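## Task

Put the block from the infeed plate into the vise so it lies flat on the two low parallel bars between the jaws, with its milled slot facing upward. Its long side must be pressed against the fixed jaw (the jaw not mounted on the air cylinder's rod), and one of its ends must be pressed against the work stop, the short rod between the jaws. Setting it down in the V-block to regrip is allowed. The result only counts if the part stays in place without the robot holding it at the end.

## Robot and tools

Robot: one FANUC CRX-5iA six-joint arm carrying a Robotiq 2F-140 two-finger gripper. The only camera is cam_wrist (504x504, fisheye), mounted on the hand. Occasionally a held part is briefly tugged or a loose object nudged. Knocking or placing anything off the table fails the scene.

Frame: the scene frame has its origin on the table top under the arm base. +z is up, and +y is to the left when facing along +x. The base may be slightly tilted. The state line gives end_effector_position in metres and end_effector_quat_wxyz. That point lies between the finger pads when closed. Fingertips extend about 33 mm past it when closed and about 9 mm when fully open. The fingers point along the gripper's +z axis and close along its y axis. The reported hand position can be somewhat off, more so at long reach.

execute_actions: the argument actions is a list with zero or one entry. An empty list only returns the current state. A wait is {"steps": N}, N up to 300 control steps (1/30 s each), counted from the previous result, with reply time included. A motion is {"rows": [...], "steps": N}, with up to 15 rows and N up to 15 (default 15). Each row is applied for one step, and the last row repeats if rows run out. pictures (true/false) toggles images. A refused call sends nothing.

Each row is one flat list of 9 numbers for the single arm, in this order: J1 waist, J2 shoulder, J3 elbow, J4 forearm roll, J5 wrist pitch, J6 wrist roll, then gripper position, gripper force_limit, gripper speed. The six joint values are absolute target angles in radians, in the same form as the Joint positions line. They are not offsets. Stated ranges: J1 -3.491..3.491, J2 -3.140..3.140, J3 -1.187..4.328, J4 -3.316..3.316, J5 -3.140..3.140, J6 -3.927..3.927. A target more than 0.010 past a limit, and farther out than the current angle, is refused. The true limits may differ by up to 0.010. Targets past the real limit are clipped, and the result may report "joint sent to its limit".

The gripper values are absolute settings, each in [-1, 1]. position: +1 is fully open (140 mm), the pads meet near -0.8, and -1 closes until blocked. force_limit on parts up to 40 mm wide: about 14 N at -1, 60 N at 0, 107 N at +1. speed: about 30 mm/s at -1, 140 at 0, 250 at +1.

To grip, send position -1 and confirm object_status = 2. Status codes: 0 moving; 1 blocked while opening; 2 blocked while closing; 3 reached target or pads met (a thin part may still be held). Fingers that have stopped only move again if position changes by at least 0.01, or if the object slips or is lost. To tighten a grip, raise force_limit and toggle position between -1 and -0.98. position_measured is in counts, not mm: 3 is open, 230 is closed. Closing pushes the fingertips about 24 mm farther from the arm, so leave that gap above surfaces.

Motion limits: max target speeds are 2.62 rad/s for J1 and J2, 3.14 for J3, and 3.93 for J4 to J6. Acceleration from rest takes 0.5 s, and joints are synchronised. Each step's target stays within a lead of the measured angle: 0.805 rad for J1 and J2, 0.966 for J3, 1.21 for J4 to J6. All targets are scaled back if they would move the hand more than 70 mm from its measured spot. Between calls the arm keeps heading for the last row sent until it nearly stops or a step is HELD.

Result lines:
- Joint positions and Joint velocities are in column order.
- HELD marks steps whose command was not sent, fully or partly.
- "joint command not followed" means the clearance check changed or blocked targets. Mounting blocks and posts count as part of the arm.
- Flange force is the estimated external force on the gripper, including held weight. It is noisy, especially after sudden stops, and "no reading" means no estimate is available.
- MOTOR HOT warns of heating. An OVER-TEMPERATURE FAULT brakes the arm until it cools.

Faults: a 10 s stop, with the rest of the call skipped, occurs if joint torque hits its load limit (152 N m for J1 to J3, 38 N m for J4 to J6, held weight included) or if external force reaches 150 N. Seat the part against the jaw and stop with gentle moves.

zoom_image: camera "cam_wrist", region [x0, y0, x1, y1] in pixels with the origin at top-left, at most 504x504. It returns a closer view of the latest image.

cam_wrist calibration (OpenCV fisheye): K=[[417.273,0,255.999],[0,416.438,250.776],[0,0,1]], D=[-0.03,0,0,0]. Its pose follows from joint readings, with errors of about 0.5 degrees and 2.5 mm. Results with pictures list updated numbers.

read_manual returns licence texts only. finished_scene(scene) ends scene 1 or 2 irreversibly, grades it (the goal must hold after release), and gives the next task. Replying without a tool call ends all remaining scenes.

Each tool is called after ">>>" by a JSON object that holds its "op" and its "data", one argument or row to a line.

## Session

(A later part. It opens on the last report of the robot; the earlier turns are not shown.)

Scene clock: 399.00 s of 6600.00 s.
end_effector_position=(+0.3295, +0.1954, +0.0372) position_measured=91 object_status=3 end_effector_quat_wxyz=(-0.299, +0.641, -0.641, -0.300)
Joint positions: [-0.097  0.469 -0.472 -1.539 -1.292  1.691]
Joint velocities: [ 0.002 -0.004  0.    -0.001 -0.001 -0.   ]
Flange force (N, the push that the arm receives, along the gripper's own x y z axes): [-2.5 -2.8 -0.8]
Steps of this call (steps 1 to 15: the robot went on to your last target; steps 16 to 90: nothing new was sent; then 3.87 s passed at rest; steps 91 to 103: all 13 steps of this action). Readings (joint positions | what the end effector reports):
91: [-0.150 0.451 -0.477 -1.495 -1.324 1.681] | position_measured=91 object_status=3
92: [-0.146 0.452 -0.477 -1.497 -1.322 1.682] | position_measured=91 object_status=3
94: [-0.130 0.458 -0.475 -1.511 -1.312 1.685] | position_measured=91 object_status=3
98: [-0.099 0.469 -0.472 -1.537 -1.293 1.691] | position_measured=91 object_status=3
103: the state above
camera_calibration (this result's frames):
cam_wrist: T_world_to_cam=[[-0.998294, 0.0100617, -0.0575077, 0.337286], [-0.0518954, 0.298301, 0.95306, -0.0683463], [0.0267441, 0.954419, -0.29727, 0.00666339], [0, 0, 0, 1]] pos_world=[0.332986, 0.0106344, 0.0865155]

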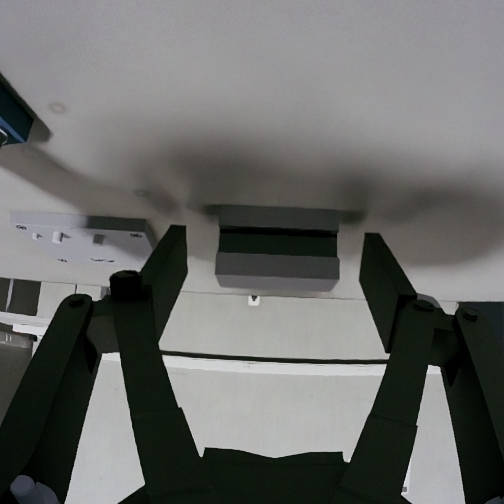

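>>> {"op": "execute_actions", "data": {
  "actions": [
    {"rows": [[-0.0972,0.4694,-0.4719,-1.5389,-1.2915,1.6911,-1,0.7,-0.4]], "steps": 15}
  ],
  "pictures": false
}}

>>> {"op": "execute_actions", "data": {
  "actions": [
    {"steps": 6}
  ]
}}

Scene clock: 403.27 s of 6600.00 s.
end_effector_position=(+0.3295, +0.1954, +0.0372) position_measured=146 object_status=0 end_effector_quat_wxyz=(-0.299, +0.641, -0.641, -0.300)
Joint positions: [-0.097  0.469 -0.472 -1.539 -1.291  1.691]
Joint velocities: [ 0.     0.002 -0.002 -0.    -0.001  0.   ]
Flange force (N, the push that the arm receives, along the gripper's own x y z axes): [-16.1 -4.2 -13.0]
Steps of this call (steps 1 to 15: the robot went on to your last target; steps 16 to 90: nothing new was sent; then 0.77 s passed at rest; steps 91 to 105: all 15 steps of this action). Readings (joint positions | what the end effector reports):
91: [-0.097 0.469 -0.472 -1.539 -1.291 1.691] | position_measured=91 object_status=0
92: [-0.097 0.469 -0.472 -1.539 -1.291 1.691] | position_measured=94 object_status=0
94: [-0.097 0.469 -0.472 -1.539 -1.291 1.691] | position_measured=104 object_status=0
98: [-0.097 0.469 -0.472 -1.539 -1.291 1.691] | position_measured=125 object_status=0
105: the state above

Scene clock: 403.47 s of 6600.00 s.
end_effector_position=(+0.3295, +0.1954, +0.0372) position_measured=146 object_status=2 end_effector_quat_wxyz=(-0.299, +0.641, -0.641, -0.300)
Joint positions: [-0.097  0.469 -0.472 -1.539 -1.291  1.691]
Joint velocities: [-0.    -0.001  0.001  0.001 -0.002 -0.001]
Flange force (N, the push that the arm receives, along the gripper's own x y z axes): [-14.1 -3.6 -12.8]
Steps of this call (steps 1 to 6: the robot went on to your last target). Readings (joint positions | what the end effector reports):
1: [-0.097 0.469 -0.472 -1.539 -1.291 1.691] | position_measured=146 object_status=0
2: [-0.097 0.469 -0.472 -1.539 -1.291 1.691] | position_measured=146 object_status=0
4: [-0.097 0.469 -0.472 -1.539 -1.291 1.691] | position_measured=146 object_status=2
6: the state above
camera_calibration (this result's frames):
cam_wrist: T_world_to_cam=[[-0.998295, 0.0100374, -0.0575041, 0.337286], [-0.0519002, 0.298266, 0.953071, -0.0683455], [0.0267179, 0.95443, -0.297237, 0.0066329], [0, 0, 0, 1]] pos_world=[0.332987, 0.010669, 0.086505]

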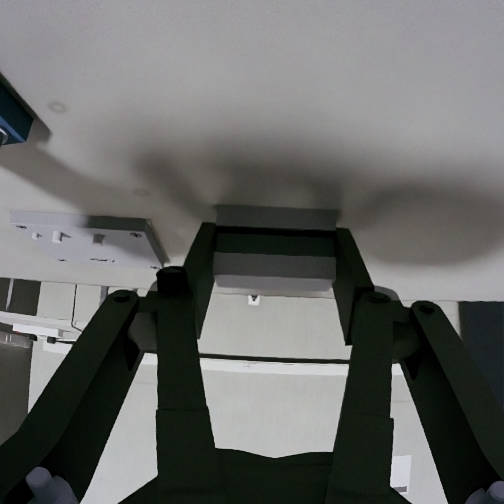

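>>> {"op": "execute_actions", "data": {
  "actions": [
    {"rows": [[-0.101,0.468,-0.4723,-1.5356,-1.294,1.6904,-1,0.7,-0.4],[-0.108,0.4657,-0.473,-1.53,-1.298,1.689,-1,0.7,-0.4],[-0.1236,0.4602,-0.4747,-1.5167,-1.3079,1.6862,-1,0.7,-0.4],[-0.15,0.451,-0.4775,-1.4944,-1.3243,1.6812,-1,0.7,-0.4],[-0.19,0.435,-0.482,-1.46,-1.35,1.674,-1,0.7,-0.4],[-0.2,0.40,-0.486,-1.43,-1.37,1.6663,-1,0.7,-0.4],[-0.2,0.36,-0.487,-1.40,-1.365,1.66,-1,0.7,-0.4],[-0.185,0.25,-0.488,-1.36,-1.36,1.658,-1,0.7,-0.4],[-0.13,0.1,-0.49,-1.28,-1.35,1.65,-1,0.7,-0.4]], "steps": 15}
  ],
  "pictures": false
}}

>>> {"op": "execute_actions", "data": {
  "actions": [
    {"rows": [[0.2,-0.75,-0.5,-0.85,-1.28,1.5,-1,0.7,-0.4]], "steps": 15}
  ],
  "pictures": false
}}

>>> {"op": "execute_actions", "data": {
  "actions": [
    {"rows": [[0.2,-0.75,-0.5,-0.85,-1.28,-0.5,-1,0.7,-0.4]], "steps": 15}
  ],
  "pictures": false
}}

Scene clock: 468.17 s of 6600.00 s.
end_effector_position=(+0.3518, +0.1631, +0.1197) position_measured=146 object_status=2 end_effector_quat_wxyz=(-0.296, +0.731, -0.545, -0.286)
Joint positions: [-0.177  0.189 -0.49  -1.317 -1.357  1.652]
Joint velocities: [ 0.294 -0.954 -0.011  0.391  0.06  -0.04 ]
Flange force (N, the push that the arm receives, along the gripper's own x y z axes): [-27.2 -18.0 -17.8]
Steps of this call (steps 1 to 15: the robot went on to your last target; steps 16 to 90: nothing new was sent; then 61.20 s passed at rest; steps 91 to 105: all 15 steps of this action). Readings (joint positions | what the end effector reports):
91: [-0.097 0.469 -0.472 -1.539 -1.291 1.691] | position_measured=146 object_status=2
92: [-0.100 0.469 -0.472 -1.537 -1.292 1.691] | position_measured=146 object_status=2
94: [-0.113 0.464 -0.473 -1.525 -1.301 1.688] | position_measured=146 object_status=2
98: [-0.182 0.427 -0.482 -1.454 -1.351 1.672] | position_measured=146 object_status=2
105: the state above

Scene clock: 468.67 s of 6600.00 s.
end_effector_position=(+0.3880, +0.2214, +0.2590) position_measured=146 object_status=2 end_effector_quat_wxyz=(-0.271, +0.908, -0.246, -0.205)
Joint positions: [ 0.091 -0.469 -0.497 -0.992 -1.303  1.553]
Joint velocities: [ 0.522 -1.347 -0.017  0.675  0.109 -0.252]
Flange force (N, the push that the arm receives, along the gripper's own x y z axes): [-5.2 -5.8 2.2]
Steps of this call (steps 1 to 15: all 15 steps of this action). Readings (joint positions | what the end effector reports):
1: [-0.166 0.160 -0.490 -1.304 -1.355 1.651] | position_measured=146 object_status=2
2: [-0.151 0.130 -0.490 -1.291 -1.352 1.650] | position_measured=146 object_status=2
4: [-0.113 0.053 -0.491 -1.256 -1.346 1.643] | position_measured=146 object_status=2
8: [-0.036 -0.140 -0.493 -1.159 -1.330 1.615] | position_measured=146 object_status=2
15: the state above

Scene clock: 469.17 s of 6600.00 s.
end_effector_position=(+0.4064, +0.2319, +0.3245) position_measured=146 object_status=2 end_effector_quat_wxyz=(-0.179, +0.777, -0.555, -0.237)
Joint positions: [ 0.186 -0.728 -0.5   -0.869 -1.283  0.574]
Joint velocities: [ 0.059 -0.088 -0.002  0.077  0.012 -3.785]
Flange force (N, the push that the arm receives, along the gripper's own x y z axes): no reading
Steps of this call (steps 1 to 15: all 15 steps of this action). Readings (joint positions | what the end effector reports):
1: [0.109 -0.515 -0.497 -0.969 -1.299 1.544] | position_measured=146 object_status=2
2: [0.124 -0.557 -0.498 -0.949 -1.296 1.531] | position_measured=146 object_status=2
4: [0.143 -0.627 -0.498 -0.926 -1.293 1.479] | position_measured=146 object_status=2
8: [0.164 -0.696 -0.499 -0.897 -1.288 1.272] | position_measured=146 object_status=2
15: the state above

>>> {"op": "execute_actions", "data": {
  "actions": [
    {"rows": [[-0.99,-0.45,-0.67,-1.568,-1.263,-2.7,-1,0.7,-0.4]], "steps": 15}
  ],
  "pictures": false
}}

>>> {"op": "execute_actions", "data": {
  "actions": [
    {"rows": [[-0.99,-0.45,-0.67,-1.568,-1.263,-2.7,-1,0.7,-0.4]], "steps": 15}
  ],
  "pictures": false
}}

>>> {"op": "execute_actions", "data": {
  "actions": [
    {"rows": [[-0.99,-0.45,-0.67,-1.568,-1.263,-2.7,-1,0.7,-0.4]], "steps": 10}
  ],
  "pictures": false
}}

Scene clock: 475.73 s of 6600.00 s.
end_effector_position=(+0.4624, +0.1605, +0.2808) position_measured=146 object_status=2 end_effector_quat_wxyz=(+0.017, +0.189, +0.942, +0.278)
Joint positions: [-0.254 -0.611 -0.579 -1.183 -1.272 -1.181]
Joint velocities: [-1.172  0.259 -0.145 -0.612  0.016 -1.761]
Flange force (N, the push that the arm receives, along the gripper's own x y z axes): [6.7 5.4 6.8]
Steps of this call (steps 1 to 30: the robot went on to your last target; steps 31 to 90: nothing new was sent; then 3.07 s passed at rest; steps 91 to 105: all 15 steps of this action). Readings (joint positions | what the end effector reports):
91: [0.200 -0.750 -0.500 -0.850 -1.280 -0.501] | position_measured=146 object_status=2
92: [0.196 -0.749 -0.501 -0.854 -1.280 -0.507] | position_measured=146 object_status=2
94: [0.170 -0.740 -0.506 -0.876 -1.279 -0.545] | position_measured=146 object_status=2
98: [0.050 -0.695 -0.531 -0.982 -1.277 -0.724] | position_measured=146 object_status=2
105: the state above

Scene clock: 476.23 s of 6600.00 s.
end_effector_position=(+0.5303, -0.0009, +0.2910) position_measured=146 object_status=2 end_effector_quat_wxyz=(+0.059, +0.768, +0.570, +0.286)
Joint positions: [-0.744 -0.504 -0.64  -1.439 -1.266 -2.161]
Joint velocities: [-0.87   0.188 -0.108 -0.45   0.011 -1.888]
Flange force (N, the push that the arm receives, along the gripper's own x y z axes): [9.9 -3.8 4.8]
Steps of this call (steps 1 to 15: all 15 steps of this action). Readings (joint positions | what the end effector reports):
1: [-0.293 -0.602 -0.584 -1.204 -1.272 -1.241] | position_measured=146 object_status=2
2: [-0.330 -0.594 -0.588 -1.223 -1.271 -1.302] | position_measured=146 object_status=2
4: [-0.402 -0.579 -0.597 -1.261 -1.270 -1.428] | position_measured=146 object_status=2
8: [-0.531 -0.550 -0.613 -1.329 -1.269 -1.696] | position_measured=146 object_status=2
15: the state above

Scene clock: 476.57 s of 6600.00 s.
end_effector_position=(+0.5467, -0.0958, +0.3241) position_measured=146 object_status=2 end_effector_quat_wxyz=(+0.078, +0.904, +0.249, +0.339)
Joint positions: [-0.98  -0.452 -0.669 -1.563 -1.263 -2.678]
Joint velocities: [-0.257  0.055 -0.031 -0.134  0.002 -0.56 ]
Flange force (N, the push that the arm receives, along the gripper's own x y z axes): [-2.2 -2.4 -3.8]
Steps of this call (steps 1 to 10: all 10 steps of this action). Readings (joint positions | what the end effector reports):
1: [-0.773 -0.497 -0.643 -1.455 -1.266 -2.225] | position_measured=146 object_status=2
2: [-0.802 -0.491 -0.647 -1.470 -1.265 -2.288] | position_measured=146 object_status=2
4: [-0.859 -0.479 -0.654 -1.500 -1.265 -2.414] | position_measured=146 object_status=2
8: [-0.955 -0.458 -0.666 -1.550 -1.263 -2.623] | position_measured=146 object_status=2
10: the state above

>>> {"op": "execute_actions", "data": {
  "actions": [
    {"rows": [[-0.8013,0.1887,-0.5989,-1.8242,-1.2264,-2.4983,-1,0.7,-0.4]], "steps": 15}
  ],
  "pictures": false
}}

>>> {"op": "execute_actions", "data": {
  "actions": [
    {"steps": 15}
  ]
}}

Scene clock: 483.23 s of 6600.00 s.
end_effector_position=(+0.5429, -0.1351, +0.2162) position_measured=146 object_status=2 end_effector_quat_wxyz=(+0.000, +0.929, +0.114, +0.351)
Joint positions: [-0.857  0.001 -0.62  -1.749 -1.237 -2.558]
Joint velocities: [ 0.355  1.199  0.132 -0.477  0.069  0.376]
Flange force (N, the push that the arm receives, along the gripper's own x y z axes): [4.5 -1.2 4.0]
Steps of this call (steps 1 to 30: the robot went on to your last target; steps 31 to 90: nothing new was sent; then 3.17 s passed at rest; steps 91 to 105: all 15 steps of this action). Readings (joint positions | what the end effector reports):
91: [-0.990 -0.450 -0.670 -1.568 -1.263 -2.700] | position_measured=146 object_status=2
92: [-0.989 -0.446 -0.670 -1.570 -1.263 -2.699] | position_measured=146 object_status=2
94: [-0.981 -0.421 -0.667 -1.580 -1.261 -2.691] | position_measured=146 object_status=2
98: [-0.946 -0.301 -0.653 -1.628 -1.254 -2.653] | position_measured=146 object_status=2
105: the state above

Scene clock: 483.73 s of 6600.00 s.
end_effector_position=(+0.5263, -0.1459, +0.1593) position_measured=146 object_status=2 end_effector_quat_wxyz=(-0.023, +0.938, +0.062, +0.341)
Joint positions: [-0.801  0.189 -0.599 -1.824 -1.226 -2.498]
Joint velocities: [ 0.001  0.002 -0.001  0.     0.001  0.   ]
Flange force (N, the push that the arm receives, along the gripper's own x y z axes): [4.4 -3.3 0.5]
Steps of this call (steps 1 to 15: the robot went on to your last target). Readings (joint positions | what the end effector reports):
1: [-0.845 0.041 -0.615 -1.765 -1.235 -2.545] | position_measured=146 object_status=2
2: [-0.834 0.078 -0.611 -1.780 -1.233 -2.533] | position_measured=146 object_status=2
4: [-0.816 0.138 -0.605 -1.804 -1.229 -2.514] | position_measured=146 object_status=2
8: [-0.802 0.188 -0.599 -1.824 -1.226 -2.499] | position_measured=146 object_status=2
15: the state above
camera_calibration (this result's frames):
cam_wrist: T_world_to_cam=[[0.189178, -0.98188, -0.0110669, -0.232853], [-0.937716, -0.177302, -0.298753, 0.523543], [0.291377, 0.0668952, -0.954266, 0.199236], [0, 0, 0, 1]] pos_world=[0.476932, -0.149137, 0.343957]

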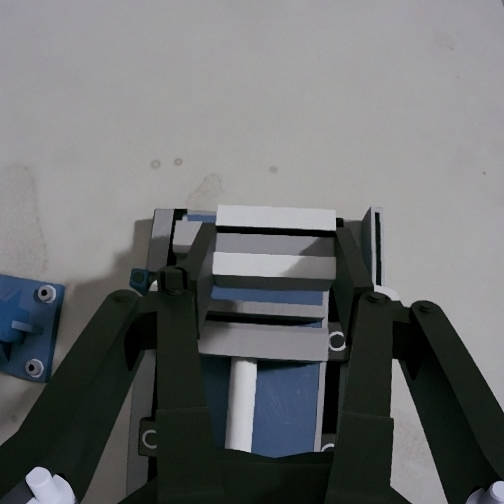

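>>> {"op": "zoom_image", "data": {
  "camera": "cam_wrist",
  "region": [120, 190, 400, 380]
}}

Region (120, 190, 400, 380) of cam_wrist's 504x504 image, scaled by 1.800, with more detail than that image has; it fills the top 342 rows of this view, and the rest is white.

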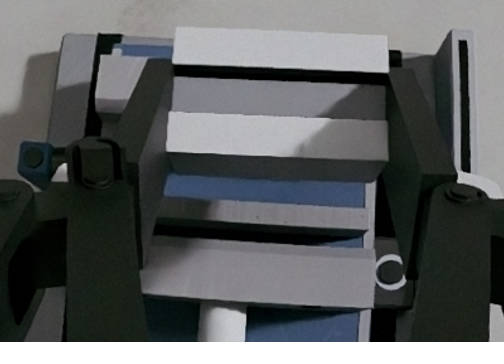

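>>> {"op": "zoom_image", "data": {
  "camera": "cam_wrist",
  "region": [125, 200, 225, 300]
}}

Region (125, 200, 225, 300) of cam_wrist's 504x504 image, scaled by 5.040, with more detail than that image has.

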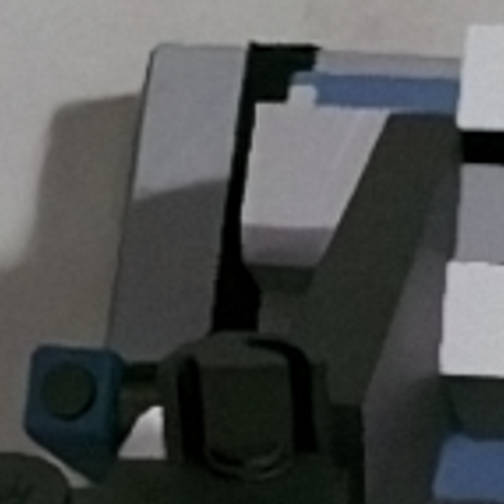

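>>> {"op": "execute_actions", "data": {
  "actions": [
    {"rows": [[-0.8013,0.2476,-0.6149,-1.8607,-1.2333,-2.4377,-1,0.7,-0.4]], "steps": 14}
  ]
}}

>>> {"op": "zoom_image", "data": {
  "camera": "cam_wrist",
  "region": [130, 170, 390, 370]
}}

Scene clock: 542.93 s of 6600.00 s.
end_effector_position=(+0.5133, -0.1501, +0.1437) position_measured=146 object_status=2 end_effector_quat_wxyz=(-0.018, +0.938, +0.050, +0.341)
Joint positions: [-0.801  0.248 -0.615 -1.861 -1.233 -2.438]
Joint velocities: [-0.001  0.002  0.003 -0.     0.001  0.   ]
Flange force (N, the push that the arm receives, along the gripper's own x y z axes): [4.3 -4.3 0.9]
Steps of this call (steps 1 to 15: the robot went on to your last target; steps 16 to 90: nothing new was sent; then 55.73 s passed at rest; steps 91 to 104: all 14 steps of this action). Readings (joint positions | what the end effector reports):
91: [-0.801 0.189 -0.599 -1.824 -1.226 -2.498] | position_measured=146 object_status=2
92: [-0.801 0.193 -0.600 -1.827 -1.226 -2.494] | position_measured=146 object_status=2
94: [-0.801 0.218 -0.607 -1.842 -1.229 -2.468] | position_measured=146 object_status=2
98: [-0.801 0.248 -0.615 -1.861 -1.233 -2.438] | position_measured=146 object_status=2
104: the state above
camera_calibration (this result's frames):
cam_wrist: T_world_to_cam=[[0.163683, -0.986452, -0.0109873, -0.222299], [-0.942092, -0.152999, -0.29842, 0.511838], [0.292696, 0.0591974, -0.954371, 0.186637], [0, 0, 0, 1]] pos_world=[0.463957, -0.152025, 0.328422]

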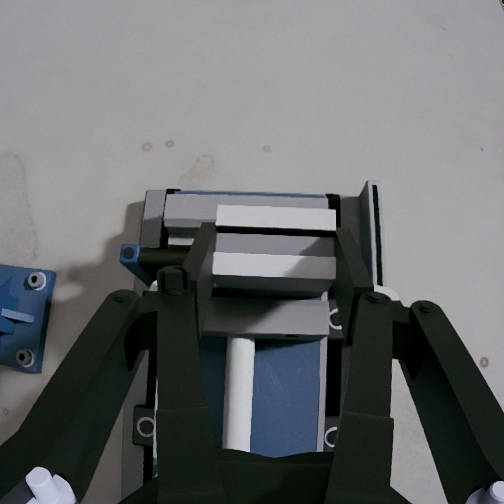

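Region (130, 170, 390, 370) of cam_wrist's 504x504 image, scaled by 1.938, with more detail than that image has; it fills the top 388 rows of this view, and the rest is white.

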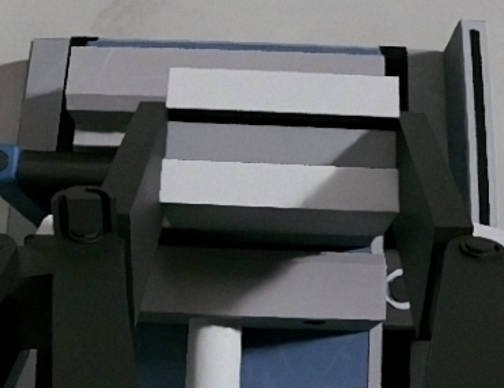

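>>> {"op": "execute_actions", "data": {
  "actions": [
    {"rows": [[-0.79978,0.25053,-0.61426,-1.86276,-1.23312,-2.43508,-1,0.7,-0.4],[-0.79825,0.25345,-0.61363,-1.86483,-1.23294,-2.43246,-1,0.7,-0.4],[-0.79673,0.25638,-0.61299,-1.86689,-1.23276,-2.42985,-1,0.7,-0.4],[-0.7952,0.2593,-0.6124,-1.869,-1.2326,-2.4272,-1,0.7,-0.4],[-0.79368,0.26223,-0.61176,-1.87106,-1.23242,-2.42458,-1,0.7,-0.4],[-0.79215,0.26515,-0.61113,-1.87313,-1.23224,-2.42196,-1,0.7,-0.4],[-0.79063,0.26808,-0.61049,-1.87519,-1.23206,-2.41935,-1,0.7,-0.4],[-0.78911,0.27101,-0.60986,-1.87726,-1.23188,-2.41673,-1,0.7,-0.4],[-0.78759,0.27394,-0.60922,-1.87932,-1.2317,-2.41411,-1,0.7,-0.4],[-0.78606,0.27686,-0.60858,-1.88138,-1.23152,-2.41149,-1,0.7,-0.4]], "steps": 15}
  ]
}}

Scene clock: 558.10 s of 6600.00 s.
end_effector_position=(+0.5137, -0.1501, +0.1340) position_measured=146 object_status=2 end_effector_quat_wxyz=(-0.018, +0.938, +0.050, +0.342)
Joint positions: [-0.786  0.277 -0.609 -1.881 -1.232 -2.411]
Joint velocities: [ 0.     0.    -0.     0.     0.002  0.001]
Flange force (N, the push that the arm receives, along the gripper's own x y z axes): [3.9 -2.5 1.2]
Steps of this call (steps 1 to 15: the robot went on to your last target; steps 16 to 90: nothing new was sent; then 11.67 s passed at rest; steps 91 to 105: all 15 steps of this action). Readings (joint positions | what the end effector reports):
91: [-0.801 0.248 -0.615 -1.861 -1.233 -2.438] | position_measured=146 object_status=2
92: [-0.800 0.249 -0.615 -1.862 -1.233 -2.436] | position_measured=146 object_status=2
94: [-0.797 0.255 -0.613 -1.866 -1.233 -2.431] | position_measured=146 object_status=2
98: [-0.791 0.267 -0.611 -1.874 -1.233 -2.420] | position_measured=146 object_status=2
105: the state above
camera_calibration (this result's frames):
cam_wrist: T_world_to_cam=[[0.163914, -0.986409, -0.0113415, -0.22255], [-0.941833, -0.153067, -0.299202, 0.509274], [0.293399, 0.0597251, -0.954123, 0.17694], [0, 0, 0, 1]] pos_world=[0.464216, -0.15214, 0.318674]

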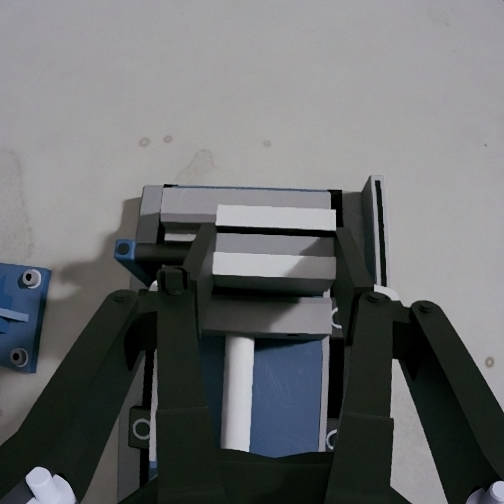

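>>> {"op": "execute_actions", "data": {
  "actions": [
    {"rows": [[-0.78454,0.27979,-0.60795,-1.88345,-1.23134,-2.40887,-1,0.7,-0.4],[-0.78302,0.28272,-0.60731,-1.88551,-1.23116,-2.40626,-1,0.7,-0.4],[-0.78149,0.28564,-0.60668,-1.88758,-1.23098,-2.40364,-1,0.7,-0.4],[-0.77997,0.28857,-0.60604,-1.88964,-1.2308,-2.40102,-1,0.7,-0.4],[-0.77845,0.2915,-0.6054,-1.8917,-1.23062,-2.3984,-1,0.7,-0.4],[-0.77692,0.29442,-0.60477,-1.89377,-1.23044,-2.39578,-1,0.7,-0.4],[-0.7754,0.29735,-0.60413,-1.89583,-1.23026,-2.39317,-1,0.7,-0.4],[-0.77388,0.30028,-0.6035,-1.8979,-1.23008,-2.39055,-1,0.7,-0.4],[-0.77236,0.30321,-0.60286,-1.89996,-1.2299,-2.38793,-1,0.7,-0.4],[-0.77083,0.30613,-0.60222,-1.90202,-1.22972,-2.38531,-1,0.7,-0.4],[-0.76931,0.30906,-0.60159,-1.90409,-1.22954,-2.38269,-1,0.7,-0.4],[-0.76779,0.31199,-0.60095,-1.90615,-1.22936,-2.38008,-1,0.7,-0.4]], "steps": 15}
  ]
}}

Scene clock: 566.93 s of 6600.00 s.
end_effector_position=(+0.5137, -0.1501, +0.1220) position_measured=146 object_status=2 end_effector_quat_wxyz=(-0.018, +0.938, +0.049, +0.342)
Joint positions: [-0.768  0.312 -0.601 -1.906 -1.229 -2.38 ]
Joint velocities: [-0.    -0.    -0.    -0.001  0.001  0.002]
Flange force (N, the push that the arm receives, along the gripper's own x y z axes): [2.7 -2.4 2.9]
Steps of this call (steps 1 to 15: the robot went on to your last target; steps 16 to 90: nothing new was sent; then 5.33 s passed at rest; steps 91 to 105: all 15 steps of this action). Readings (joint positions | what the end effector reports):
91: [-0.786 0.277 -0.609 -1.882 -1.232 -2.411] | position_measured=146 object_status=2
92: [-0.785 0.279 -0.608 -1.883 -1.231 -2.410] | position_measured=146 object_status=2
94: [-0.782 0.285 -0.607 -1.887 -1.231 -2.405] | position_measured=146 object_status=2
98: [-0.776 0.296 -0.604 -1.895 -1.230 -2.394] | position_measured=146 object_status=2
105: the state above
camera_calibration (this result's frames):
cam_wrist: T_world_to_cam=[[0.163746, -0.986437, -0.0113797, -0.222595], [-0.941914, -0.152905, -0.299028, 0.505637], [0.293232, 0.0596833, -0.954177, 0.16556], [0, 0, 0, 1]] pos_world=[0.464169, -0.152143, 0.30664]

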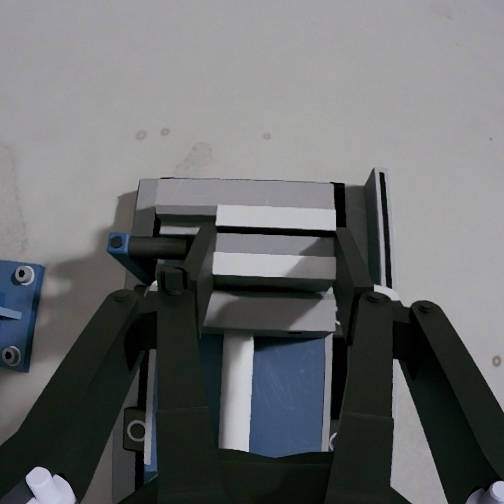

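Now small steps (0.7 mm).

>>> {"op": "execute_actions", "data": {
  "actions": [
    {"rows": [[-0.76672,0.31403,-0.60051,-1.9076,-1.22923,-2.37824,-1,0.7,-0.4]], "steps": 6}
  ],
  "pictures": false
}}

>>> {"op": "execute_actions", "data": {
  "actions": [
    {"rows": [[-0.76565,0.31608,-0.60006,-1.90904,-1.22911,-2.37641,-1,0.7,-0.4]], "steps": 6}
  ],
  "pictures": false
}}

Scene clock: 569.93 s of 6600.00 s.
end_effector_position=(+0.5137, -0.1501, +0.1212) position_measured=146 object_status=2 end_effector_quat_wxyz=(-0.018, +0.938, +0.050, +0.342)
Joint positions: [-0.767  0.314 -0.601 -1.908 -1.229 -2.378]
Joint velocities: [-0.    -0.001 -0.     0.001  0.001  0.   ]
Flange force (N, the push that the arm receives, along the gripper's own x y z axes): [3.0 -1.7 1.5]
Steps of this call (steps 1 to 15: the robot went on to your last target; steps 16 to 84: nothing new was sent; steps 85 to 90: all 6 steps of this action). Readings (joint positions | what the end effector reports):
85: [-0.768 0.312 -0.601 -1.906 -1.229 -2.380] | position_measured=146 object_status=2
86: [-0.767 0.313 -0.601 -1.907 -1.229 -2.379] | position_measured=146 object_status=2
88: [-0.767 0.314 -0.601 -1.908 -1.229 -2.378] | position_measured=146 object_status=2
90: the state above

Scene clock: 570.13 s of 6600.00 s.
end_effector_position=(+0.5136, -0.1501, +0.1205) position_measured=146 object_status=2 end_effector_quat_wxyz=(-0.018, +0.938, +0.050, +0.341)
Joint positions: [-0.766  0.316 -0.6   -1.909 -1.229 -2.376]
Joint velocities: [-0.001 -0.001 -0.     0.001 -0.001  0.   ]
Flange force (N, the push that the arm receives, along the gripper's own x y z axes): [4.0 -2.2 1.4]
Steps of this call (steps 1 to 6: all 6 steps of this action). Readings (joint positions | what the end effector reports):
1: [-0.767 0.314 -0.600 -1.908 -1.229 -2.378] | position_measured=146 object_status=2
2: [-0.766 0.315 -0.600 -1.909 -1.229 -2.377] | position_measured=146 object_status=2
4: [-0.766 0.316 -0.600 -1.909 -1.229 -2.376] | position_measured=146 object_status=2
6: the state above

>>> {"op": "execute_actions", "data": {
  "actions": [
    {"rows": [[-0.76459,0.31813,-0.59962,-1.91049,-1.22898,-2.37458,-1,0.7,-0.4]], "steps": 6}
  ],
  "pictures": false
}}

Scene clock: 572.53 s of 6600.00 s.
end_effector_position=(+0.5136, -0.1501, +0.1198) position_measured=146 object_status=2 end_effector_quat_wxyz=(-0.018, +0.938, +0.050, +0.341)
Joint positions: [-0.765  0.318 -0.6   -1.91  -1.229 -2.375]
Joint velocities: [ 0.001  0.001 -0.    -0.001  0.     0.   ]
Flange force (N, the push that the arm receives, along the gripper's own x y z axes): [3.7 -2.8 1.2]
Steps of this call (steps 1 to 15: the robot went on to your last target; steps 16 to 66: nothing new was sent; steps 67 to 72: all 6 steps of this action). Readings (joint positions | what the end effector reports):
67: [-0.766 0.316 -0.600 -1.909 -1.229 -2.376] | position_measured=146 object_status=2
68: [-0.765 0.317 -0.600 -1.910 -1.229 -2.375] | position_measured=146 object_status=2
70: [-0.765 0.318 -0.600 -1.910 -1.229 -2.375] | position_measured=146 object_status=2
72: the state above

>>> {"op": "execute_actions", "data": {
  "actions": [
    {"rows": [[-0.76352,0.32018,-0.59917,-1.91193,-1.22886,-2.37274,-1,0.7,-0.4]], "steps": 6}
  ],
  "pictures": false
}}

Scene clock: 574.93 s of 6600.00 s.
end_effector_position=(+0.5136, -0.1500, +0.1191) position_measured=146 object_status=2 end_effector_quat_wxyz=(-0.018, +0.938, +0.050, +0.341)
Joint positions: [-0.764  0.32  -0.599 -1.912 -1.229 -2.373]
Joint velocities: [-0.001  0.    -0.     0.     0.001  0.   ]
Flange force (N, the push that the arm receives, along the gripper's own x y z axes): [3.1 -2.2 1.5]
Steps of this call (steps 1 to 15: the robot went on to your last target; steps 16 to 66: nothing new was sent; steps 67 to 72: all 6 steps of this action). Readings (joint positions | what the end effector reports):
67: [-0.764 0.318 -0.600 -1.911 -1.229 -2.374] | position_measured=146 object_status=2
68: [-0.764 0.320 -0.599 -1.912 -1.229 -2.373] | position_measured=146 object_status=2
70: [-0.764 0.320 -0.599 -1.912 -1.229 -2.373] | position_measured=146 object_status=2
72: the state above

>>> {"op": "execute_actions", "data": {
  "actions": [
    {"rows": [[-0.76246,0.32223,-0.59873,-1.91338,-1.22873,-2.37091,-1,0.7,-0.4]], "steps": 6}
  ],
  "pictures": false
}}

Scene clock: 577.10 s of 6600.00 s.
end_effector_position=(+0.5136, -0.1501, +0.1185) position_measured=146 object_status=2 end_effector_quat_wxyz=(-0.018, +0.938, +0.050, +0.341)
Joint positions: [-0.763  0.322 -0.599 -1.913 -1.229 -2.371]
Joint velocities: [-0.001  0.001 -0.001 -0.001  0.001  0.   ]
Flange force (N, the push that the arm receives, along the gripper's own x y z axes): [23.1 -0.8 -43.1]
Steps of this call (steps 1 to 15: the robot went on to your last target; steps 16 to 59: nothing new was sent; steps 60 to 65: all 6 steps of this action). Readings (joint positions | what the end effector reports):
60: [-0.763 0.320 -0.599 -1.912 -1.229 -2.373] | position_measured=146 object_status=2
61: [-0.763 0.321 -0.599 -1.913 -1.229 -2.371] | position_measured=146 object_status=2
63: [-0.763 0.322 -0.599 -1.913 -1.229 -2.371] | position_measured=146 object_status=2
65: the state above

>>> {"op": "execute_actions", "data": {
  "actions": [
    {"rows": [[-0.76299,0.3212,-0.59895,-1.91265,-1.2288,-2.37183,-1,0.7,-0.4],[-0.76299,0.3212,-0.59895,-1.91265,-1.2288,-2.37183,-1,0.7,-0.4],[-0.76299,0.3212,-0.59895,-1.91265,-1.2288,-2.37183,0.03,0.7,-0.5]], "steps": 12}
  ],
  "pictures": false
}}

>>> {"op": "execute_actions", "data": {
  "actions": [
    {"rows": [[-0.76779,0.31199,-0.60095,-1.90615,-1.22936,-2.38008,0.03,0.7,-0.5],[-0.7754,0.29735,-0.60413,-1.89583,-1.23026,-2.39317,0.03,0.7,-0.5],[-0.78606,0.27686,-0.60858,-1.88138,-1.23152,-2.41149,0.03,0.7,-0.5],[-0.8013,0.2476,-0.6149,-1.8607,-1.2333,-2.4377,0.03,0.7,-0.5],[-0.83,0.19,-0.627,-1.82,-1.237,-2.49,0.03,0.7,-0.5],[-0.83,0.19,-0.627,-1.82,-1.237,-2.49,0.03,0.7,-0.5],[-0.83,0.19,-0.627,-1.82,-1.237,-2.49,0.03,0.7,-0.5],[-0.83,0.19,-0.627,-1.82,-1.237,-2.49,1,-1,0.5]], "steps": 15}
  ]
}}

Scene clock: 585.53 s of 6600.00 s.
end_effector_position=(+0.5134, -0.1502, +0.1186) position_measured=126 object_status=0 end_effector_quat_wxyz=(-0.018, +0.939, +0.049, +0.341)
Joint positions: [-0.763  0.321 -0.599 -1.913 -1.228 -2.372]
Joint velocities: [ 0.001 -0.001  0.002  0.    -0.004  0.   ]
Flange force (N, the push that the arm receives, along the gripper's own x y z axes): [3.7 -2.5 0.3]
Steps of this call (steps 1 to 15: the robot went on to your last target; steps 16 to 90: nothing new was sent; then 5.03 s passed at rest; steps 91 to 102: all 12 steps of this action). Readings (joint positions | what the end effector reports):
91: [-0.762 0.322 -0.599 -1.913 -1.229 -2.371] | position_measured=146 object_status=2
92: [-0.763 0.322 -0.599 -1.913 -1.229 -2.371] | position_measured=146 object_status=2
94: [-0.763 0.322 -0.599 -1.913 -1.228 -2.372] | position_measured=146 object_status=0
98: [-0.763 0.322 -0.599 -1.913 -1.228 -2.372] | position_measured=127 object_status=0
102: the state above

Scene clock: 586.03 s of 6600.00 s.
end_effector_position=(+0.5119, -0.1492, +0.1620) position_measured=56 object_status=0 end_effector_quat_wxyz=(-0.018, +0.939, +0.050, +0.340)
Joint positions: [-0.83   0.19  -0.627 -1.82  -1.237 -2.49 ]
Joint velocities: [-0.001 -0.001 -0.002  0.     0.    -0.   ]
Flange force (N, the push that the arm receives, along the gripper's own x y z axes): [4.5 -2.8 -1.9]
Steps of this call (steps 1 to 15: all 15 steps of this action). Readings (joint positions | what the end effector reports):
1: [-0.763 0.321 -0.599 -1.913 -1.228 -2.372] | position_measured=126 object_status=0
2: [-0.765 0.318 -0.600 -1.910 -1.229 -2.375] | position_measured=126 object_status=0
4: [-0.776 0.296 -0.604 -1.895 -1.230 -2.395] | position_measured=126 object_status=3
8: [-0.818 0.214 -0.622 -1.837 -1.235 -2.468] | position_measured=126 object_status=0
15: the state above
camera_calibration (this result's frames):
cam_wrist: T_world_to_cam=[[0.163411, -0.986503, -0.0104688, -0.221012], [-0.943086, -0.153086, -0.295217, 0.516003], [0.28963, 0.0581147, -0.955373, 0.206079], [0, 0, 0, 1]] pos_world=[0.463065, -0.151012, 0.346901]

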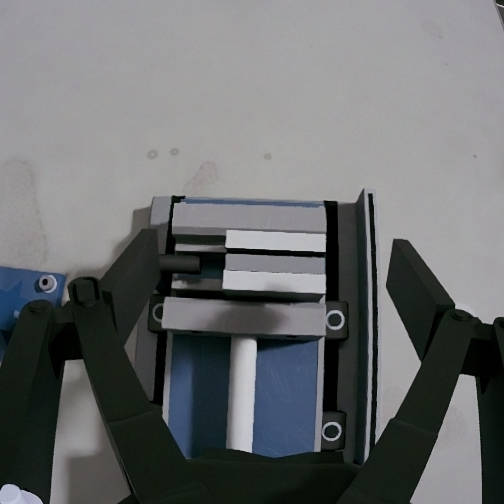

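>>> {"op": "execute_actions", "data": {
  "actions": [
    {"rows": [[-0.7144,0.2048,-0.6699,-1.9419,-1.1893,-2.4048,1,-1,0.5]], "steps": 15}
  ]
}}

Scene clock: 619.23 s of 6600.00 s.
end_effector_position=(+0.5221, -0.1119, +0.1295) position_measured=3 object_status=3 end_effector_quat_wxyz=(-0.019, +0.937, +0.050, +0.344)
Joint positions: [-0.714  0.205 -0.67  -1.942 -1.189 -2.405]
Joint velocities: [ 0.001  0.     0.    -0.     0.002  0.   ]
Flange force (N, the push that the arm receives, along the gripper's own x y z axes): [5.8 -2.9 -2.1]
Steps of this call (steps 1 to 15: the robot went on to your last target; steps 16 to 90: nothing new was sent; then 29.70 s passed at rest; steps 91 to 105: all 15 steps of this action). Readings (joint positions | what the end effector reports):
91: [-0.830 0.190 -0.627 -1.820 -1.237 -2.490] | position_measured=3 object_status=3
92: [-0.826 0.190 -0.629 -1.825 -1.236 -2.487] | position_measured=3 object_status=3
94: [-0.800 0.193 -0.638 -1.851 -1.226 -2.468] | position_measured=3 object_status=3
98: [-0.724 0.203 -0.666 -1.932 -1.194 -2.412] | position_measured=3 object_status=3
105: the state above
camera_calibration (this result's frames):
cam_wrist: T_world_to_cam=[[0.164695, -0.986273, -0.0118498, -0.18662], [-0.940172, -0.153341, -0.304243, 0.521376], [0.29825, 0.0612482, -0.952521, 0.16531], [0, 0, 0, 1]] pos_world=[0.471614, -0.114235, 0.313875]

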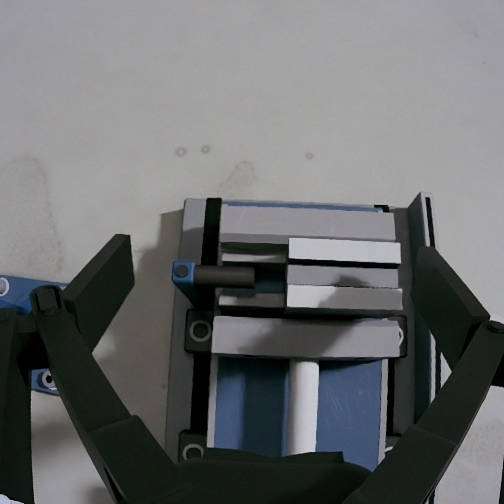

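>>> {"op": "execute_actions", "data": {
  "actions": [
    {"rows": [[-0.7106,0.2121,-0.6683,-1.9471,-1.1889,-2.3983,1,-1,-1],[-0.7068,0.2194,-0.6667,-1.9522,-1.1884,-2.3917,1,-1,-1],[-0.703,0.2268,-0.6651,-1.9574,-1.188,-2.3852,1,-1,-1],[-0.6992,0.2341,-0.6635,-1.9625,-1.1875,-2.3786,1,-1,-1],[-0.6954,0.2414,-0.662,-1.9677,-1.1871,-2.3721,1,-1,-1],[-0.6915,0.2487,-0.6604,-1.9729,-1.1866,-2.3655,1,-1,-1],[-0.6877,0.256,-0.6588,-1.978,-1.1862,-2.359,1,-1,-1],[-0.6839,0.2634,-0.6572,-1.9832,-1.1857,-2.3524,1,-1,-1],[-0.6801,0.2707,-0.6556,-1.9883,-1.1853,-2.3459,1,-1,-1],[-0.6763,0.278,-0.654,-1.9935,-1.1848,-2.3393,1,-1,-1]], "steps": 15}
  ]
}}

Scene clock: 625.43 s of 6600.00 s.
end_effector_position=(+0.5210, -0.1116, +0.1049) position_measured=3 object_status=3 end_effector_quat_wxyz=(-0.018, +0.938, +0.049, +0.341)
Joint positions: [-0.676  0.278 -0.654 -1.993 -1.185 -2.339]
Joint velocities: [ 0.    -0.     0.    -0.001 -0.     0.001]
Flange force (N, the push that the arm receives, along the gripper's own x y z axes): [6.5 -2.7 -1.6]
Steps of this call (steps 1 to 15: the robot went on to your last target; steps 16 to 90: nothing new was sent; then 2.70 s passed at rest; steps 91 to 105: all 15 steps of this action). Readings (joint positions | what the end effector reports):
91: [-0.714 0.205 -0.670 -1.942 -1.189 -2.405] | position_measured=3 object_status=3
92: [-0.713 0.208 -0.670 -1.945 -1.189 -2.401] | position_measured=3 object_status=3
94: [-0.706 0.222 -0.666 -1.954 -1.188 -2.390] | position_measured=3 object_status=3
98: [-0.690 0.251 -0.660 -1.974 -1.186 -2.364] | position_measured=3 object_status=3
105: the state above
camera_calibration (this result's frames):
cam_wrist: T_world_to_cam=[[0.163682, -0.986449, -0.0112427, -0.185984], [-0.941998, -0.152901, -0.298766, 0.513366], [0.292999, 0.0594932, -0.95426, 0.144941], [0, 0, 0, 1]] pos_world=[0.471564, -0.113593, 0.289597]

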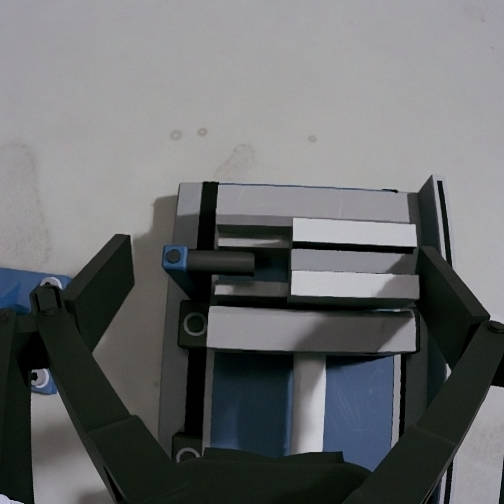

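>>> {"op": "execute_actions", "data": {
  "actions": [
    {"rows": [[-0.67442,0.27568,-0.65669,-1.99534,-1.18393,-2.33844,1,-1,-1],[-0.67253,0.27335,-0.65938,-1.99718,-1.18307,-2.33758,1,-1,-1],[-0.67065,0.27103,-0.66208,-1.99903,-1.1822,-2.33673,1,-1,-1],[-0.66877,0.2687,-0.66477,-2.00087,-1.18133,-2.33587,1,-1,-1],[-0.66688,0.26638,-0.66746,-2.00271,-1.18047,-2.33501,1,-1,-1],[-0.665,0.26405,-0.67015,-2.00455,-1.1796,-2.33415,1,-1,-1],[-0.66312,0.26173,-0.67284,-2.00639,-1.17873,-2.33329,1,-1,-1],[-0.66123,0.2594,-0.67553,-2.00823,-1.17787,-2.33243,1,-1,-1],[-0.65935,0.25708,-0.67823,-2.01008,-1.177,-2.33158,1,-1,-1],[-0.65747,0.25475,-0.68092,-2.01192,-1.17613,-2.33072,1,-1,-1],[-0.65558,0.25243,-0.68361,-2.01376,-1.17527,-2.32986,1,-1,-1],[-0.6537,0.2501,-0.6863,-2.0156,-1.1744,-2.329,1,-1,-1],[-0.6537,0.2501,-0.6863,-2.0156,-1.1744,-2.329,0.72,-1,-1]], "steps": 15}
  ],
  "pictures": false
}}

>>> {"op": "execute_actions", "data": {
  "actions": [
    {"steps": 22}
  ]
}}

Scene clock: 636.40 s of 6600.00 s.
end_effector_position=(+0.5193, -0.0957, +0.1049) position_measured=6 object_status=0 end_effector_quat_wxyz=(-0.018, +0.938, +0.049, +0.341)
Joint positions: [-0.654  0.25  -0.686 -2.016 -1.174 -2.329]
Joint velocities: [ 0.  0.  0. -0.  0.  0.]
Flange force (N, the push that the arm receives, along the gripper's own x y z axes): [6.9 -2.0 -2.7]
Steps of this call (steps 1 to 15: the robot went on to your last target; steps 16 to 90: nothing new was sent; then 7.47 s passed at rest; steps 91 to 105: all 15 steps of this action). Readings (joint positions | what the end effector reports):
91: [-0.676 0.278 -0.654 -1.994 -1.185 -2.339] | position_measured=3 object_status=3
92: [-0.675 0.277 -0.656 -1.995 -1.184 -2.339] | position_measured=3 object_status=3
94: [-0.671 0.272 -0.661 -1.999 -1.182 -2.337] | position_measured=3 object_status=3
98: [-0.664 0.263 -0.672 -2.006 -1.179 -2.334] | position_measured=3 object_status=3
105: the state above

Scene clock: 637.13 s of 6600.00 s.
end_effector_position=(+0.5192, -0.0958, +0.1048) position_measured=23 object_status=2 end_effector_quat_wxyz=(-0.018, +0.938, +0.049, +0.341)
Joint positions: [-0.654  0.25  -0.686 -2.016 -1.174 -2.329]
Joint velocities: [-0.    -0.001 -0.001  0.    -0.002  0.   ]
Flange force (N, the push that the arm receives, along the gripper's own x y z axes): [9.5 24.4 -22.8]
Steps of this call (steps 1 to 15: the robot went on to your last target; steps 16 to 22: nothing new was sent). Readings (joint positions | what the end effector reports):
1: [-0.654 0.250 -0.686 -2.016 -1.174 -2.329] | position_measured=7 object_status=0
2: [-0.654 0.250 -0.686 -2.016 -1.174 -2.329] | position_measured=9 object_status=0
4: [-0.654 0.250 -0.686 -2.016 -1.174 -2.329] | position_measured=12 object_status=0
8: [-0.654 0.250 -0.686 -2.016 -1.174 -2.329] | position_measured=19 object_status=0
22: the state above
The arm was judged still, so your last target was given up. Only a new action makes it travel on or press farther. Fingers that are still opening or closing keep moving.
camera_calibration (this result's frames):
cam_wrist: T_world_to_cam=[[0.163427, -0.986493, -0.0110744, -0.16999], [-0.942125, -0.152726, -0.298456, 0.514096], [0.292734, 0.0592093, -0.954359, 0.144597], [0, 0, 0, 1]] pos_world=[0.469795, -0.0977394, 0.289549]

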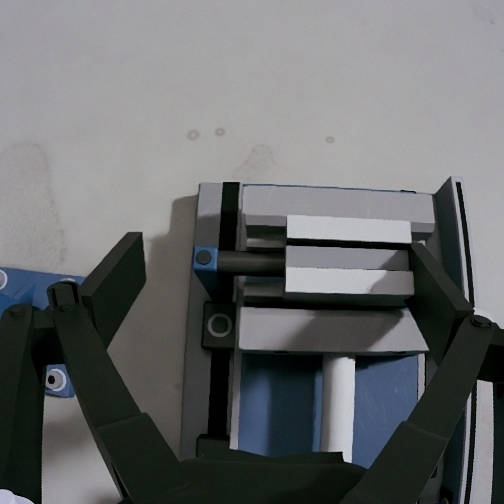

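>>> {"op": "execute_actions", "data": {
  "actions": [
    {"rows": [[-0.6537,0.2501,-0.6863,-2.0156,-1.1744,-2.329,1,-1,0],[-0.6537,0.2501,-0.6863,-2.0156,-1.1744,-2.329,1,-1,0],[-0.6537,0.2501,-0.6863,-2.0156,-1.1744,-2.329,1,-1,0],[-0.6537,0.2501,-0.6863,-2.0156,-1.1744,-2.329,1,-1,0],[-0.6537,0.2501,-0.6863,-2.0156,-1.1744,-2.329,1,-1,0],[-0.6613,0.2355,-0.6895,-2.0053,-1.1753,-2.3421,1,-1,0],[-0.6765,0.2062,-0.6958,-1.9846,-1.1771,-2.3683,1,-1,0],[-0.699,0.162,-0.705,-1.954,-1.18,-2.4075,1,-1,0],[-0.73,0.10,-0.718,-1.91,-1.183,-2.46,1,-1,0]], "steps": 15}
  ],
  "pictures": false
}}

>>> {"op": "execute_actions", "data": {
  "actions": [
    {"rows": [[-0.5,-0.35,-0.455,-1.30,-0.995,-2.44,1,-1,0]], "steps": 15}
  ],
  "pictures": false
}}

>>> {"op": "execute_actions", "data": {
  "actions": [
    {"rows": [[-0.5,-0.35,-0.455,-1.30,-0.995,-2.44,1,-1,0],[-0.5,-0.35,-0.455,-1.30,-0.995,-2.44,1,-1,0],[-0.5,-0.35,-0.455,-1.30,-0.995,-2.44,1,-1,0],[-0.21,-0.12,-0.215,-0.62,-0.91,-2.455,1,-1,0]], "steps": 15}
  ],
  "pictures": false
}}

>>> {"op": "execute_actions", "data": {
  "actions": [
    {"steps": 12}
  ]
}}

Scene clock: 665.90 s of 6600.00 s.
end_effector_position=(+0.5197, -0.0955, +0.1509) position_measured=3 object_status=3 end_effector_quat_wxyz=(-0.019, +0.937, +0.052, +0.346)
Joint positions: [-0.728  0.104 -0.717 -1.913 -1.183 -2.456]
Joint velocities: [-0.095 -0.19  -0.042  0.133 -0.012 -0.162]
Flange force (N, the push that the arm receives, along the gripper's own x y z axes): [35.2 -16.4 -21.6]
Steps of this call (steps 1 to 90: nothing new was sent; then 25.27 s passed at rest; steps 91 to 105: all 15 steps of this action). Readings (joint positions | what the end effector reports):
91: [-0.654 0.250 -0.686 -2.016 -1.174 -2.329] | position_measured=23 object_status=0
92: [-0.653 0.250 -0.686 -2.015 -1.176 -2.329] | position_measured=23 object_status=0
94: [-0.653 0.250 -0.686 -2.015 -1.176 -2.329] | position_measured=5 object_status=0
98: [-0.660 0.238 -0.689 -2.007 -1.176 -2.341] | position_measured=3 object_status=0
105: the state above

Scene clock: 666.40 s of 6600.00 s.
end_effector_position=(+0.5777, -0.0420, +0.2337) position_measured=3 object_status=3 end_effector_quat_wxyz=(+0.031, +0.843, +0.481, +0.239)
Joint positions: [-0.522 -0.308 -0.48  -1.359 -1.013 -2.442]
Joint velocities: [ 0.343 -0.65   0.388  0.889  0.269  0.023]
Flange force (N, the push that the arm receives, along the gripper's own x y z axes): [29.8 0.3 -17.2]
Steps of this call (steps 1 to 15: all 15 steps of this action). Readings (joint positions | what the end effector reports):
1: [-0.729 0.100 -0.718 -1.910 -1.183 -2.459] | position_measured=3 object_status=3
2: [-0.728 0.094 -0.716 -1.903 -1.182 -2.459] | position_measured=3 object_status=3
4: [-0.715 0.067 -0.700 -1.867 -1.169 -2.457] | position_measured=3 object_status=3
8: [-0.653 -0.059 -0.629 -1.700 -1.116 -2.451] | position_measured=3 object_status=3
15: the state above

Scene clock: 666.90 s of 6600.00 s.
end_effector_position=(+0.5613, -0.1040, +0.2043) position_measured=3 object_status=3 end_effector_quat_wxyz=(+0.007, +0.727, +0.685, +0.050)
Joint positions: [-0.289 -0.181 -0.281 -0.806 -0.933 -2.451]
Joint velocities: [ 0.716  0.559  0.591  1.664  0.207 -0.037]
Flange force (N, the push that the arm receives, along the gripper's own x y z axes): [-2.4 9.5 10.8]
Steps of this call (steps 1 to 15: all 15 steps of this action). Readings (joint positions | what the end effector reports):
1: [-0.512 -0.327 -0.469 -1.332 -1.005 -2.441] | position_measured=3 object_status=3
2: [-0.505 -0.340 -0.461 -1.314 -0.999 -2.440] | position_measured=3 object_status=3
4: [-0.500 -0.349 -0.455 -1.300 -0.995 -2.440] | position_measured=3 object_status=3
8: [-0.467 -0.323 -0.428 -1.224 -0.986 -2.442] | position_measured=3 object_status=3
15: the state above

Scene clock: 667.30 s of 6600.00 s.
end_effector_position=(+0.5718, -0.1300, +0.1941) position_measured=3 object_status=3 end_effector_quat_wxyz=(+0.002, +0.669, +0.743, -0.010)
Joint positions: [-0.21  -0.12  -0.215 -0.62  -0.91  -2.455]
Joint velocities: [0.    0.    0.001 0.001 0.002 0.   ]
Flange force (N, the push that the arm receives, along the gripper's own x y z axes): [8.0 -1.1 0.5]
Steps of this call (steps 1 to 12: the robot went on to your last target). Readings (joint positions | what the end effector reports):
1: [-0.267 -0.164 -0.262 -0.754 -0.927 -2.452] | position_measured=3 object_status=3
2: [-0.248 -0.150 -0.247 -0.710 -0.921 -2.453] | position_measured=3 object_status=3
4: [-0.222 -0.129 -0.225 -0.649 -0.914 -2.454] | position_measured=3 object_status=3
8: [-0.210 -0.120 -0.215 -0.620 -0.910 -2.455] | position_measured=3 object_status=3
12: the state above
camera_calibration (this result's frames):
cam_wrist: T_world_to_cam=[[0.988403, 0.14054, -0.0575176, -0.527579], [0.151806, -0.904863, 0.397716, -0.273351], [0.00384954, -0.401835, -0.915704, 0.314202], [0, 0, 0, 1]] pos_world=[0.561748, -0.0469422, 0.366087]

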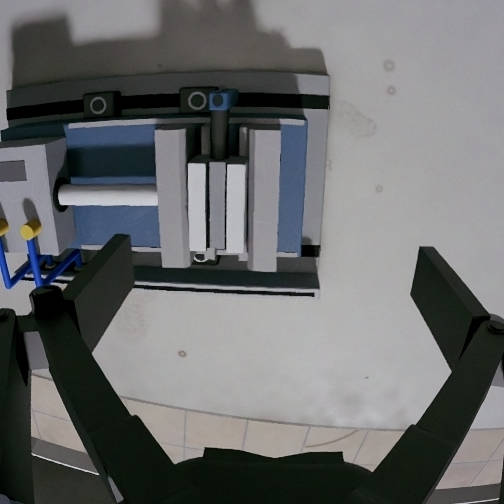

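>>> {"op": "execute_actions", "data": {
  "actions": [
    {"rows": [[-0.1367,0.0076,-0.1962,-0.6619,-0.7815,-2.4273,1,-1,-1]], "steps": 15}
  ]
}}

Scene clock: 670.27 s of 6600.00 s.
end_effector_position=(+0.5792, -0.1253, +0.1229) position_measured=3 object_status=3 end_effector_quat_wxyz=(+0.000, +0.669, +0.744, -0.001)
Joint positions: [-0.137  0.008 -0.196 -0.662 -0.782 -2.427]
Joint velocities: [ 0.002 -0.001 -0.002  0.    -0.003 -0.   ]
Flange force (N, the push that the arm receives, along the gripper's own x y z axes): [5.2 -1.3 -2.6]
Steps of this call (steps 1 to 30: the robot went on to your last target; steps 31 to 74: nothing new was sent; steps 75 to 89: all 15 steps of this action). Readings (joint positions | what the end effector reports):
75: [-0.210 -0.120 -0.215 -0.620 -0.910 -2.455] | position_measured=3 object_status=3
76: [-0.207 -0.116 -0.214 -0.621 -0.905 -2.454] | position_measured=3 object_status=3
78: [-0.193 -0.091 -0.211 -0.630 -0.880 -2.449] | position_measured=3 object_status=3
82: [-0.145 -0.007 -0.199 -0.657 -0.797 -2.431] | position_measured=3 object_status=3
89: the state above
camera_calibration (this result's frames):
cam_wrist: T_world_to_cam=[[0.988564, 0.143431, -0.0465724, -0.540685], [0.15027, -0.910996, 0.384063, -0.240107], [0.0126593, -0.38667, -0.922131, 0.248399], [0, 0, 0, 1]] pos_world=[0.567438, -0.0451369, 0.296092]

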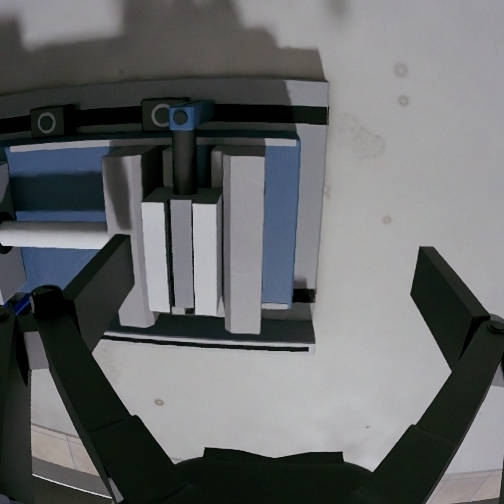

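>>> {"op": "execute_actions", "data": {
  "actions": [
    {"rows": [[-0.13566,0.00939,-0.19595,-0.66246,-0.77968,-2.42691,1,-1,-1],[-0.13463,0.01118,-0.1957,-0.66303,-0.77785,-2.42653,1,-1,-1],[-0.13359,0.01296,-0.19545,-0.66359,-0.77603,-2.42614,1,-1,-1],[-0.13255,0.01475,-0.1952,-0.66415,-0.7742,-2.42575,1,-1,-1],[-0.13151,0.01654,-0.19495,-0.66471,-0.77238,-2.42536,1,-1,-1],[-0.13048,0.01833,-0.1947,-0.66528,-0.77055,-2.42498,1,-1,-1],[-0.12944,0.02011,-0.19445,-0.66584,-0.76873,-2.42459,1,-1,-1],[-0.1284,0.0219,-0.1942,-0.6664,-0.7669,-2.4242,1,-1,-1],[-0.1284,0.0219,-0.1942,-0.6664,-0.7669,-2.4242,1,-1,-1],[-0.1284,0.0219,-0.1942,-0.6664,-0.7669,-2.4242,0.65,-1,-1]], "steps": 15}
  ],
  "pictures": false
}}

>>> {"op": "execute_actions", "data": {
  "actions": [
    {"steps": 20}
  ]
}}

Scene clock: 677.13 s of 6600.00 s.
end_effector_position=(+0.5793, -0.1246, +0.1148) position_measured=10 object_status=0 end_effector_quat_wxyz=(-0.000, +0.669, +0.744, +0.000)
Joint positions: [-0.128  0.022 -0.194 -0.666 -0.767 -2.424]
Joint velocities: [-0.     0.    -0.001 -0.001 -0.    -0.   ]
Flange force (N, the push that the arm receives, along the gripper's own x y z axes): [5.8 0.5 -0.7]
Steps of this call (steps 1 to 15: the robot went on to your last target; steps 16 to 90: nothing new was sent; then 3.37 s passed at rest; steps 91 to 105: all 15 steps of this action). Readings (joint positions | what the end effector reports):
91: [-0.137 0.008 -0.196 -0.662 -0.781 -2.427] | position_measured=3 object_status=3
92: [-0.136 0.009 -0.196 -0.662 -0.780 -2.427] | position_measured=3 object_status=3
94: [-0.134 0.012 -0.196 -0.663 -0.776 -2.426] | position_measured=3 object_status=3
98: [-0.130 0.020 -0.195 -0.666 -0.769 -2.425] | position_measured=3 object_status=3
105: the state above

Scene clock: 677.80 s of 6600.00 s.
end_effector_position=(+0.5792, -0.1247, +0.1148) position_measured=33 object_status=2 end_effector_quat_wxyz=(-0.000, +0.669, +0.744, -0.000)
Joint positions: [-0.128  0.022 -0.194 -0.666 -0.767 -2.424]
Joint velocities: [ 0.001 -0.001  0.     0.    -0.002 -0.   ]
Flange force (N, the push that the arm receives, along the gripper's own x y z axes): [6.9 -23.9 -24.5]
Steps of this call (steps 1 to 15: the robot went on to your last target; steps 16 to 20: nothing new was sent). Readings (joint positions | what the end effector reports):
1: [-0.128 0.022 -0.194 -0.666 -0.767 -2.424] | position_measured=12 object_status=0
2: [-0.128 0.022 -0.194 -0.666 -0.767 -2.424] | position_measured=14 object_status=0
4: [-0.128 0.022 -0.194 -0.666 -0.767 -2.424] | position_measured=17 object_status=0
8: [-0.128 0.022 -0.194 -0.666 -0.767 -2.424] | position_measured=23 object_status=0
20: the state above
The arm was judged still, so your last target was given up. Only a new action makes it travel on or press farther. Fingers that are still opening or closing keep moving.
camera_calibration (this result's frames):
cam_wrist: T_world_to_cam=[[0.988536, 0.143808, -0.0460075, -0.54122], [0.150411, -0.911306, 0.383272, -0.236427], [0.0131907, -0.385798, -0.922489, 0.241032], [0, 0, 0, 1]] pos_world=[0.567397, -0.0446356, 0.288065]

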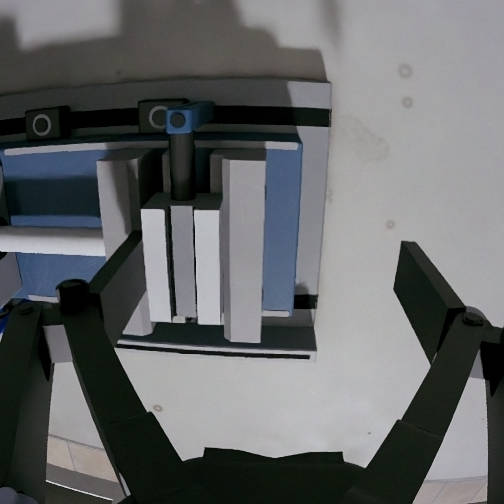

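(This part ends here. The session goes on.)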